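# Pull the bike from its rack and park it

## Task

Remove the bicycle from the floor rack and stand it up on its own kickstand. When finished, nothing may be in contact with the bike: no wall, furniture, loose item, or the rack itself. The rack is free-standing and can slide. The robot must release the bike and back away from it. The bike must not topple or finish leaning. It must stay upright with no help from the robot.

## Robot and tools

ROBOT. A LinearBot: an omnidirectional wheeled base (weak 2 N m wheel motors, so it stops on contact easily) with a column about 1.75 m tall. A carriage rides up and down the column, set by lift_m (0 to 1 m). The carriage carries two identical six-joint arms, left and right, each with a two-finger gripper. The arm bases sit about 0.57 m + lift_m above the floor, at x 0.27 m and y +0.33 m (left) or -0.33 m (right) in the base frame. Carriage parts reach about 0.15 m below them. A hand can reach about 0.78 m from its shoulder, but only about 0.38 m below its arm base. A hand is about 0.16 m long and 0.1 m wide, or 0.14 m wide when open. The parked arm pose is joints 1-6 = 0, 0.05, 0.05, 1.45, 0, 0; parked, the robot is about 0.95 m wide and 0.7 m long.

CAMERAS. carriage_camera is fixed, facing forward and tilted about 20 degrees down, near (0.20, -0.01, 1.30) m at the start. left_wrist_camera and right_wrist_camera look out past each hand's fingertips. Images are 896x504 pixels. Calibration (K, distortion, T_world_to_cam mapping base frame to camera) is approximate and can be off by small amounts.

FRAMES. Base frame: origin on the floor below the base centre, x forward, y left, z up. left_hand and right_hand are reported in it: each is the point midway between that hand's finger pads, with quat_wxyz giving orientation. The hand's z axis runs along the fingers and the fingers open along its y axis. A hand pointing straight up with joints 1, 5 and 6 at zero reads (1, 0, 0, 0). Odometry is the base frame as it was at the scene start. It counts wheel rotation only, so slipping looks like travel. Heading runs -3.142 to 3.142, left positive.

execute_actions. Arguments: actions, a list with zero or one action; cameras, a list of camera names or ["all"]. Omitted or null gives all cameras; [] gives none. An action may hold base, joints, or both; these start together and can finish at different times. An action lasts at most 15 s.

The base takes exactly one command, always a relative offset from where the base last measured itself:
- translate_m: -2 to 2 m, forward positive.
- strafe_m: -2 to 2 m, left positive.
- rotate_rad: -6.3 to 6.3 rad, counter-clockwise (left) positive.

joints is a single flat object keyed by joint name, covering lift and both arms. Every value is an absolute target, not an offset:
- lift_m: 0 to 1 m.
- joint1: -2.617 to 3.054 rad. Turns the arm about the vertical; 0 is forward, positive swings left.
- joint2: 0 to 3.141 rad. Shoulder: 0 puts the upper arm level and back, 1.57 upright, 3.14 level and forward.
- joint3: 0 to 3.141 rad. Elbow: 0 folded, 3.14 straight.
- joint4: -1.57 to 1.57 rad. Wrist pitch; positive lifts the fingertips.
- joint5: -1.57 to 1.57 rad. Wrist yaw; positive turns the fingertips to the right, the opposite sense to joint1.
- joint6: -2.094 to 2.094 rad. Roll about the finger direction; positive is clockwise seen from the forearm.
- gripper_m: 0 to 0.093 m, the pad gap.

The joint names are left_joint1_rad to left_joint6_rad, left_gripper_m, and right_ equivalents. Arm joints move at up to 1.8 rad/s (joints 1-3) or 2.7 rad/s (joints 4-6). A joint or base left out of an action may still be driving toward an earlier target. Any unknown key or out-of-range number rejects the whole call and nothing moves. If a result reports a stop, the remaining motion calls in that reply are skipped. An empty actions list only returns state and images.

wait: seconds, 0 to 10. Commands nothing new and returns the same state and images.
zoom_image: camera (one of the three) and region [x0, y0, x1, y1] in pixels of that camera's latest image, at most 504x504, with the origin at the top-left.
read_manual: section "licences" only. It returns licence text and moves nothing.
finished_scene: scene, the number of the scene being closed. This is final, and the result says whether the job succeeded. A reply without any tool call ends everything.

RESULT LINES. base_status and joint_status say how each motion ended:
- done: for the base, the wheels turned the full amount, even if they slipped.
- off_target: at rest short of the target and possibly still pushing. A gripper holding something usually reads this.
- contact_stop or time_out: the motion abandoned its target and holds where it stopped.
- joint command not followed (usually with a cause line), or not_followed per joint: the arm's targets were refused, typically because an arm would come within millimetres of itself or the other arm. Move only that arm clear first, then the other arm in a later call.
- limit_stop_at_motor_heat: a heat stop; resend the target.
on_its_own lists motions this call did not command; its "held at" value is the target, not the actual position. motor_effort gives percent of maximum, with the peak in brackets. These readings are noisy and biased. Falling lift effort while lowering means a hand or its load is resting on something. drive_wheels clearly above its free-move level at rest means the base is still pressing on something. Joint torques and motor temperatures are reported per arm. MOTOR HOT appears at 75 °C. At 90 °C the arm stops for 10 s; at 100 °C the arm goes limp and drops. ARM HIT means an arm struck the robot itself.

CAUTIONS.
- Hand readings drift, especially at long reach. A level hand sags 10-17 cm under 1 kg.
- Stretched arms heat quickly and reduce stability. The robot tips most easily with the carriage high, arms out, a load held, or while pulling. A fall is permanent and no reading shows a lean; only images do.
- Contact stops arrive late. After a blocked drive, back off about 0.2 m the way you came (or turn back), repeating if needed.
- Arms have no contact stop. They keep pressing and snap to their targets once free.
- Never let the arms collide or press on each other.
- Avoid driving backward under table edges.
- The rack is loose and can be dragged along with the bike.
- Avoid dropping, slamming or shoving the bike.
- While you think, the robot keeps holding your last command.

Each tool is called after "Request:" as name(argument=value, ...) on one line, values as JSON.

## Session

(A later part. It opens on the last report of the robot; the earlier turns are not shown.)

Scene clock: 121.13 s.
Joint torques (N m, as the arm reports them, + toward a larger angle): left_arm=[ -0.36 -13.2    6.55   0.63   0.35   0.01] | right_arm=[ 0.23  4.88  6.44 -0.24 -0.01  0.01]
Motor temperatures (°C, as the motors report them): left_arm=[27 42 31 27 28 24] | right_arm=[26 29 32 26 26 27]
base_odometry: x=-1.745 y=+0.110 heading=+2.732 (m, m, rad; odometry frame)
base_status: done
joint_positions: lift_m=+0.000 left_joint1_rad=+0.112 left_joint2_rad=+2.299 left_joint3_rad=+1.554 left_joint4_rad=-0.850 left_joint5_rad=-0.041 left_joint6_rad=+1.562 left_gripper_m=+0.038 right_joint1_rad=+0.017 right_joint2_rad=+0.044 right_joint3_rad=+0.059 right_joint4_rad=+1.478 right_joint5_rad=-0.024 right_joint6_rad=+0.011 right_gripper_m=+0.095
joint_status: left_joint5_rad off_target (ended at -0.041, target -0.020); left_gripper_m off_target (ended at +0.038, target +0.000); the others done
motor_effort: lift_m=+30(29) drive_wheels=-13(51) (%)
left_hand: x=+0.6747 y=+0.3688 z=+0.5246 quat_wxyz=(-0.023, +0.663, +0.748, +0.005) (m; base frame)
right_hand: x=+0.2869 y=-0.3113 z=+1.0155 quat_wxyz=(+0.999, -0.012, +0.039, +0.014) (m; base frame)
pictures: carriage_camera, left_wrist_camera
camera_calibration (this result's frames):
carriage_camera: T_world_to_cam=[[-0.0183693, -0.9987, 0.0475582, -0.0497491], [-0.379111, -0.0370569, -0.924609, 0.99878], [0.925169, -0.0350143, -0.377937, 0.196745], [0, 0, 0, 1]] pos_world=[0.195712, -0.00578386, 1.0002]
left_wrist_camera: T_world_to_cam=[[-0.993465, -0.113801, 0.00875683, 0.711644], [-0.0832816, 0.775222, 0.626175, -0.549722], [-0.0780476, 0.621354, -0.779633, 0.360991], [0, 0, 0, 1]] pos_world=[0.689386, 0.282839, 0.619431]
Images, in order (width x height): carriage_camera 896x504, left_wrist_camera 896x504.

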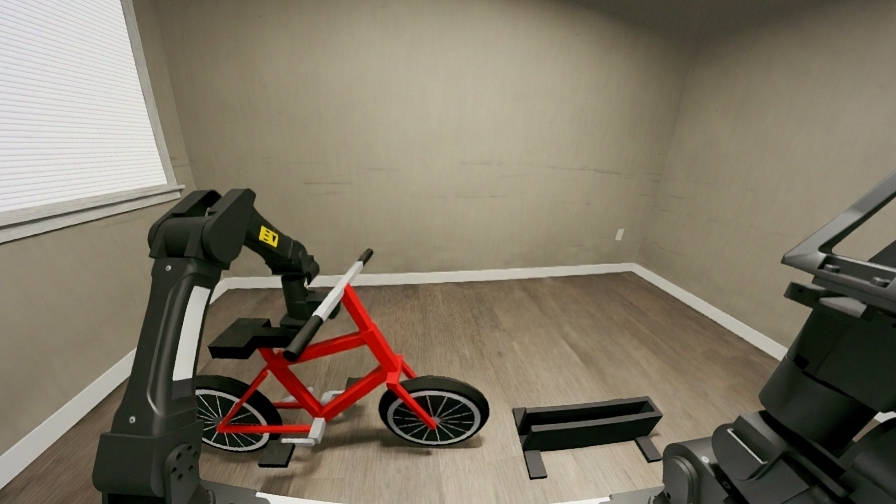

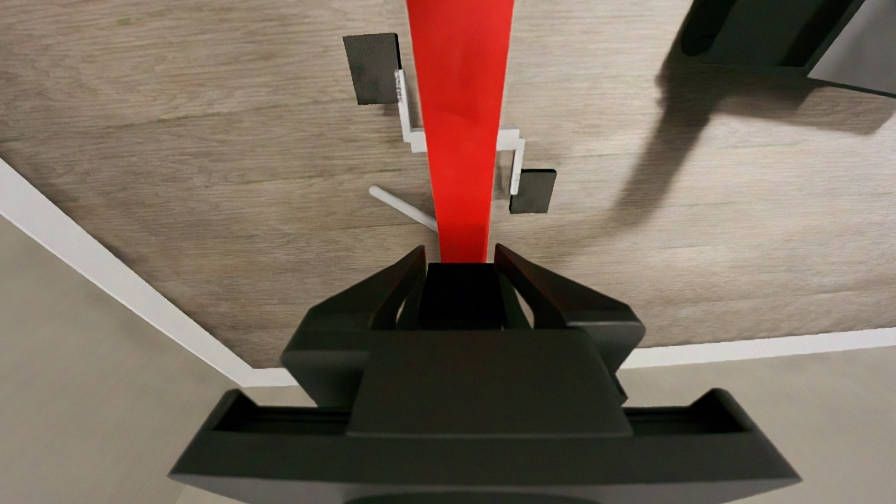

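Request:
execute_actions(actions=[{"base":{"translate_m":0.04},"joints":{"left_gripper_m":0.0,"left_joint1_rad":0.1}}], cameras=[])

Request:
execute_actions(actions=[{"joints":{"left_gripper_m":0.093}}], cameras=[])

Request:
wait(seconds=2)

Scene clock: 128.43 s.
Joint torques (N m, as the arm reports them, + toward a larger angle): left_arm=[ -0.21 -13.68   6.51   0.75   0.1    0.01] | right_arm=[ 0.24  4.83  6.57 -0.24 -0.01  0.01]
Motor temperatures (°C, as the motors report them): left_arm=[27 42 30 28 28 24] | right_arm=[26 29 32 26 26 27]
base_odometry: x=-1.782 y=+0.126 heading=+2.732 (m, m, rad; odometry frame)
base_status: done
joint_positions: lift_m=+0.000 left_joint1_rad=+0.108 left_joint2_rad=+2.305 left_joint3_rad=+1.554 left_joint4_rad=-0.868 left_joint5_rad=-0.017 left_joint6_rad=+1.561 left_gripper_m=+0.038 right_joint1_rad=+0.017 right_joint2_rad=+0.044 right_joint3_rad=+0.059 right_joint4_rad=+1.479 right_joint5_rad=-0.024 right_joint6_rad=+0.011 right_gripper_m=+0.095
joint_status: left_gripper_m off_target (ended at +0.038, target +0.000); the others done
on_its_own: left_joint5_rad moved +0.024 to your old target -0.020
motor_effort: lift_m=+29(29) drive_wheels=-13(33) (%)
left_hand: x=+0.6698 y=+0.3623 z=+0.5222 quat_wxyz=(-0.023, +0.664, +0.747, -0.012) (m; base frame)
right_hand: x=+0.2868 y=-0.3113 z=+1.0155 quat_wxyz=(+0.999, -0.012, +0.039, +0.014) (m; base frame)
pictures: none
No camera images: the call's "cameras" was empty. Leave "cameras" out to get every camera's image.

Scene clock: 129.47 s.
Joint torques (N m, as the arm reports them, + toward a larger angle): left_arm=[  0.55 -13.87   6.11   0.19  -0.01  -0.1 ] | right_arm=[ 0.22  4.79  6.35 -0.23 -0.01  0.01]
Motor temperatures (°C, as the motors report them): left_arm=[27 42 30 28 28 24] | right_arm=[26 29 32 26 26 27]
base_odometry: x=-1.782 y=+0.126 heading=+2.732 (m, m, rad; odometry frame)
base_status: not commanded
joint_positions: lift_m=+0.000 left_joint1_rad=+0.098 left_joint2_rad=+2.305 left_joint3_rad=+1.559 left_joint4_rad=-0.793 left_joint5_rad=-0.004 left_joint6_rad=+1.571 left_gripper_m=+0.093 right_joint1_rad=+0.017 right_joint2_rad=+0.044 right_joint3_rad=+0.059 right_joint4_rad=+1.479 right_joint5_rad=-0.024 right_joint6_rad=+0.011 right_gripper_m=+0.095
joint_status: all done
motor_effort: lift_m=+30(30) drive_wheels=-6(15) (%)
left_hand: x=+0.6908 y=+0.3580 z=+0.5231 quat_wxyz=(+0.009, +0.671, +0.741, +0.013) (m; base frame)
right_hand: x=+0.2868 y=-0.3113 z=+1.0155 quat_wxyz=(+0.999, -0.012, +0.039, +0.014) (m; base frame)
pictures: none
No camera images: the call's "cameras" was empty. Leave "cameras" out to get every camera's image.

Scene clock: 131.47 s.
Joint torques (N m, as the arm reports them, + toward a larger angle): left_arm=[  0.54 -13.86   6.16   0.18  -0.02  -0.1 ] | right_arm=[ 0.22  4.85  6.43 -0.24 -0.01  0.01]
Motor temperatures (°C, as the motors report them): left_arm=[27 43 30 27 28 24] | right_arm=[26 29 32 26 26 27]
base_odometry: x=-1.782 y=+0.126 heading=+2.732 (m, m, rad; odometry frame)
base_status: not commanded
joint_positions: lift_m=+0.000 left_joint1_rad=+0.098 left_joint2_rad=+2.305 left_joint3_rad=+1.559 left_joint4_rad=-0.796 left_joint5_rad=-0.004 left_joint6_rad=+1.571 left_gripper_m=+0.093 right_joint1_rad=+0.017 right_joint2_rad=+0.044 right_joint3_rad=+0.059 right_joint4_rad=+1.479 right_joint5_rad=-0.024 right_joint6_rad=+0.011 right_gripper_m=+0.095
joint_status: all done
motor_effort: lift_m=+29(30) drive_wheels=-8(15) (%)
left_hand: x=+0.6901 y=+0.3579 z=+0.5231 quat_wxyz=(+0.009, +0.672, +0.741, +0.012) (m; base frame)
right_hand: x=+0.2868 y=-0.3113 z=+1.0155 quat_wxyz=(+0.999, -0.012, +0.039, +0.014) (m; base frame)
wait: 2.00 s; at rest by 0.27 s
pictures: carriage_camera, left_wrist_camera, right_wrist_camera
camera_calibration (this result's frames):
carriage_camera: T_world_to_cam=[[-0.0183693, -0.9987, 0.0475582, -0.0497485], [-0.379111, -0.0370569, -0.924609, 0.998768], [0.925169, -0.0350143, -0.377937, 0.19674], [0, 0, 0, 1]] pos_world=[0.195712, -0.00578386, 1.00019]
left_wrist_camera: T_world_to_cam=[[-0.994791, -0.091886, -0.0441434, 0.746512], [-0.100043, 0.796851, 0.595836, -0.519397], [-0.0195732, 0.597148, -0.801892, 0.34769], [0, 0, 0, 1]] pos_world=[0.697466, 0.274854, 0.621239]
right_wrist_camera: T_world_to_cam=[[0.0443232, -0.998507, -0.0319213, -0.297991], [0.740425, 0.0542846, -0.669944, 0.487257], [0.670676, 0.00605874, 0.741725, -0.819394], [0, 0, 0, 1]] pos_world=[0.201979, -0.319032, 0.924688]
Images, in order (width x height): carriage_camera 896x504, left_wrist_camera 896x504, right_wrist_camera 896x504.

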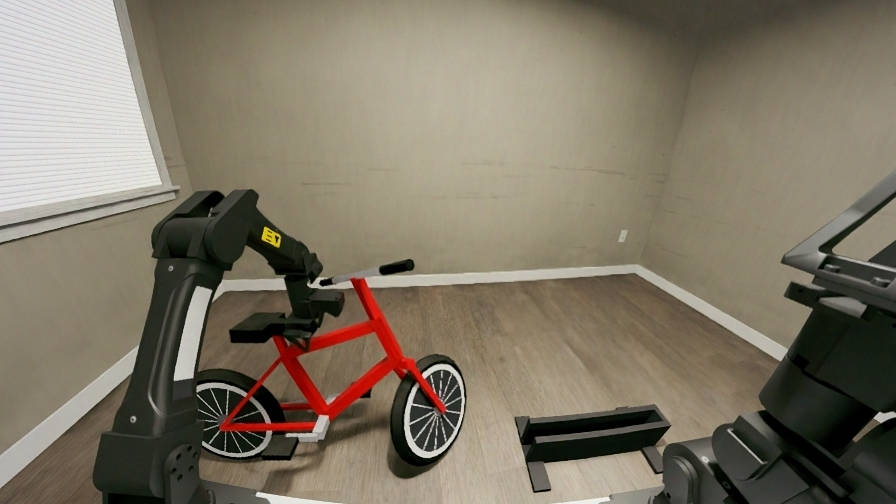

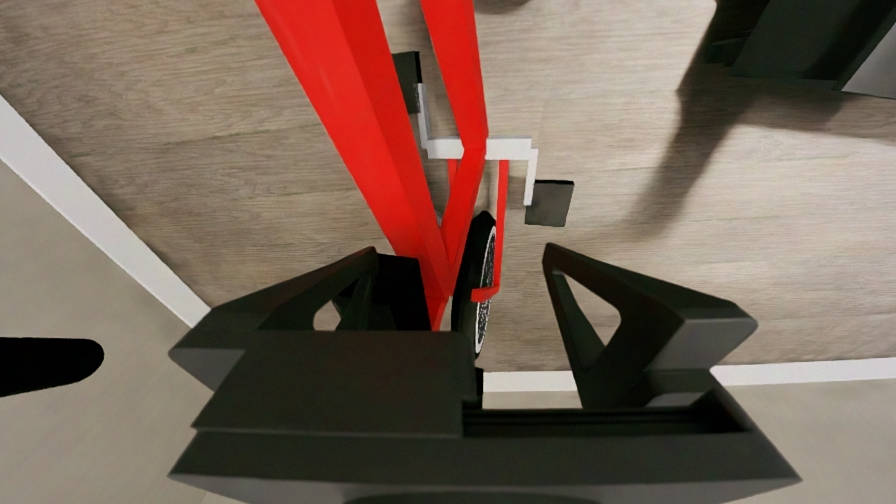

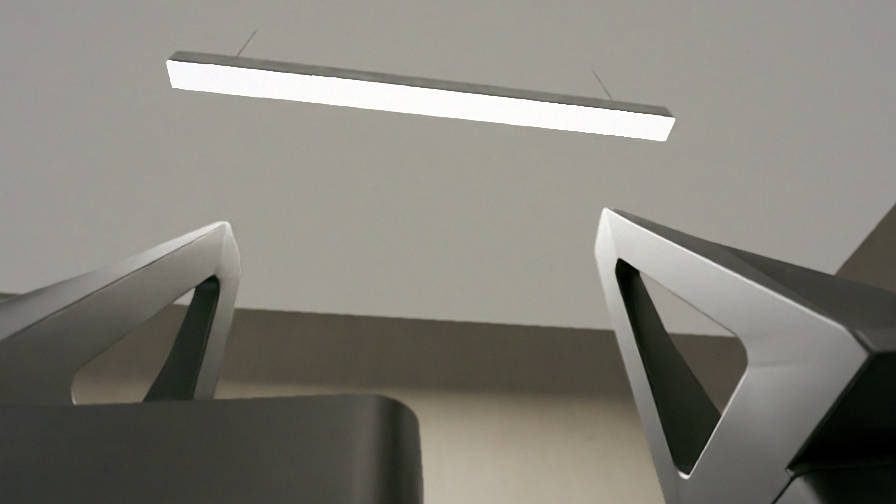

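Request:
execute_actions(actions=[{"joints":{"lift_m":0.15}}], cameras=["carriage_camera","left_wrist_camera"])

Request:
execute_actions(actions=[{"base":{"translate_m":-0.5}}], cameras=["carriage_camera"])

Scene clock: 139.93 s.
Joint torques (N m, as the arm reports them, + toward a larger angle): left_arm=[  0.55 -14.35   6.14   0.26   0.05  -0.09] | right_arm=[ 0.23  4.84  6.48 -0.24 -0.01  0.01]
Motor temperatures (°C, as the motors report them): left_arm=[27 44 30 27 28 24] | right_arm=[26 29 32 26 26 27]
base_odometry: x=-1.782 y=+0.126 heading=+2.732 (m, m, rad; odometry frame)
base_status: not commanded
joint_positions: lift_m=+0.150 left_joint1_rad=+0.098 left_joint2_rad=+2.312 left_joint3_rad=+1.559 left_joint4_rad=-0.807 left_joint5_rad=-0.010 left_joint6_rad=+1.571 left_gripper_m=+0.093 right_joint1_rad=+0.017 right_joint2_rad=+0.044 right_joint3_rad=+0.059 right_joint4_rad=+1.478 right_joint5_rad=-0.024 right_joint6_rad=+0.011 right_gripper_m=+0.095
joint_status: all done
motor_effort: lift_m=+36(42) drive_wheels=-6(7) (%)
left_hand: x=+0.6861 y=+0.3587 z=+0.6700 quat_wxyz=(+0.000, +0.672, +0.741, +0.008) (m; base frame)
right_hand: x=+0.2869 y=-0.3113 z=+1.1651 quat_wxyz=(+0.999, -0.012, +0.039, +0.014) (m; base frame)
pictures: carriage_camera, left_wrist_camera
camera_calibration (this result's frames):
carriage_camera: T_world_to_cam=[[-0.0183693, -0.9987, 0.0475582, -0.0568623], [-0.379111, -0.0370569, -0.924609, 1.13707], [0.925169, -0.0350143, -0.377937, 0.253272], [0, 0, 0, 1]] pos_world=[0.195712, -0.00578386, 1.14977]
left_wrist_camera: T_world_to_cam=[[-0.995429, -0.0918461, -0.0261843, 0.737447], [-0.0890675, 0.793798, 0.601624, -0.618284], [-0.0344717, 0.601206, -0.79835, 0.471348], [0, 0, 0, 1]] pos_world=[0.695255, 0.275147, 0.767585]
Images, in order (width x height): carriage_camera 896x504, left_wrist_camera 896x504.

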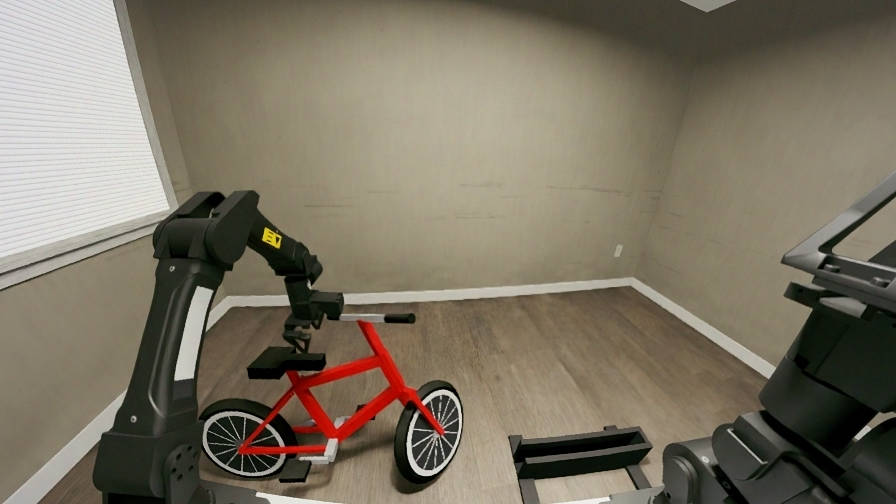

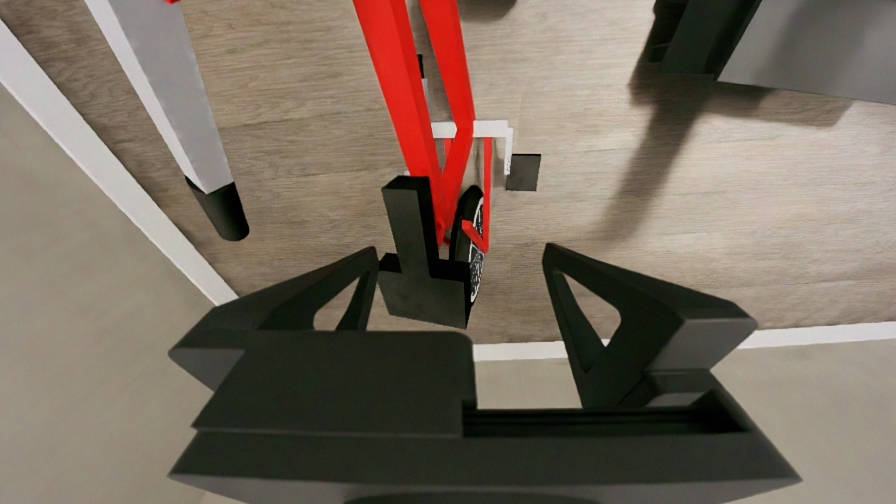

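Scene clock: 143.03 s.
Joint torques (N m, as the arm reports them, + toward a larger angle): left_arm=[  0.51 -14.39   6.09   0.25   0.07  -0.1 ] | right_arm=[ 0.24  4.88  6.41 -0.24 -0.01  0.01]
Motor temperatures (°C, as the motors report them): left_arm=[27 44 30 27 28 24] | right_arm=[26 29 32 26 26 27]
base_odometry: x=-1.323 y=-0.073 heading=+2.732 (m, m, rad; odometry frame)
base_status: done
joint_positions: lift_m=+0.150 left_joint1_rad=+0.098 left_joint2_rad=+2.312 left_joint3_rad=+1.559 left_joint4_rad=-0.808 left_joint5_rad=-0.012 left_joint6_rad=+1.571 left_gripper_m=+0.093 right_joint1_rad=+0.017 right_joint2_rad=+0.044 right_joint3_rad=+0.059 right_joint4_rad=+1.478 right_joint5_rad=-0.024 right_joint6_rad=+0.011 right_gripper_m=+0.095
joint_status: not commanded
motor_effort: lift_m=+36(36) drive_wheels=-6(59) (%)
left_hand: x=+0.6859 y=+0.3590 z=+0.6700 quat_wxyz=(-0.001, +0.672, +0.741, +0.008) (m; base frame)
right_hand: x=+0.2870 y=-0.3113 z=+1.1651 quat_wxyz=(+0.999, -0.012, +0.039, +0.014) (m; base frame)
pictures: carriage_camera
camera_calibration (this result's frames):
carriage_camera: T_world_to_cam=[[-0.0183693, -0.9987, 0.0475582, -0.0568623], [-0.379111, -0.0370569, -0.924609, 1.13707], [0.925169, -0.0350143, -0.377937, 0.253272], [0, 0, 0, 1]] pos_world=[0.195712, -0.00578386, 1.14977]
Images, in order (width x height): carriage_camera 896x504.

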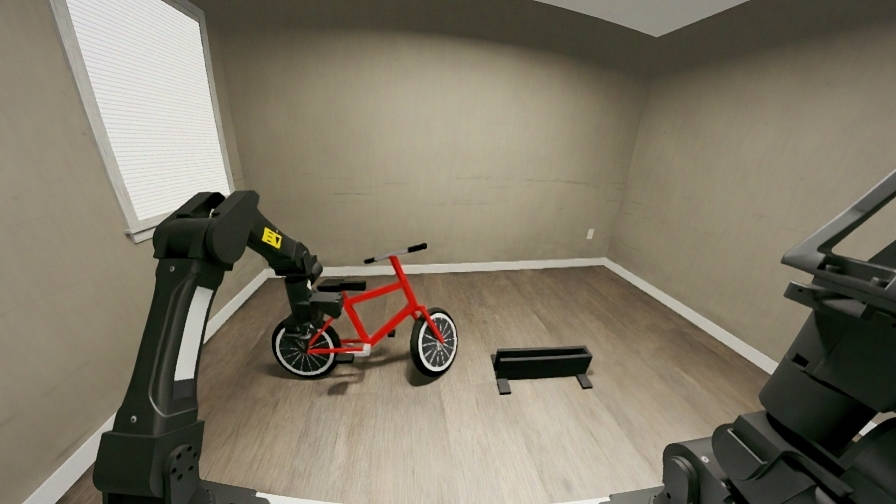

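It stands free.

Request:
finished_scene(scene=1)

The scene is finished: the task was done.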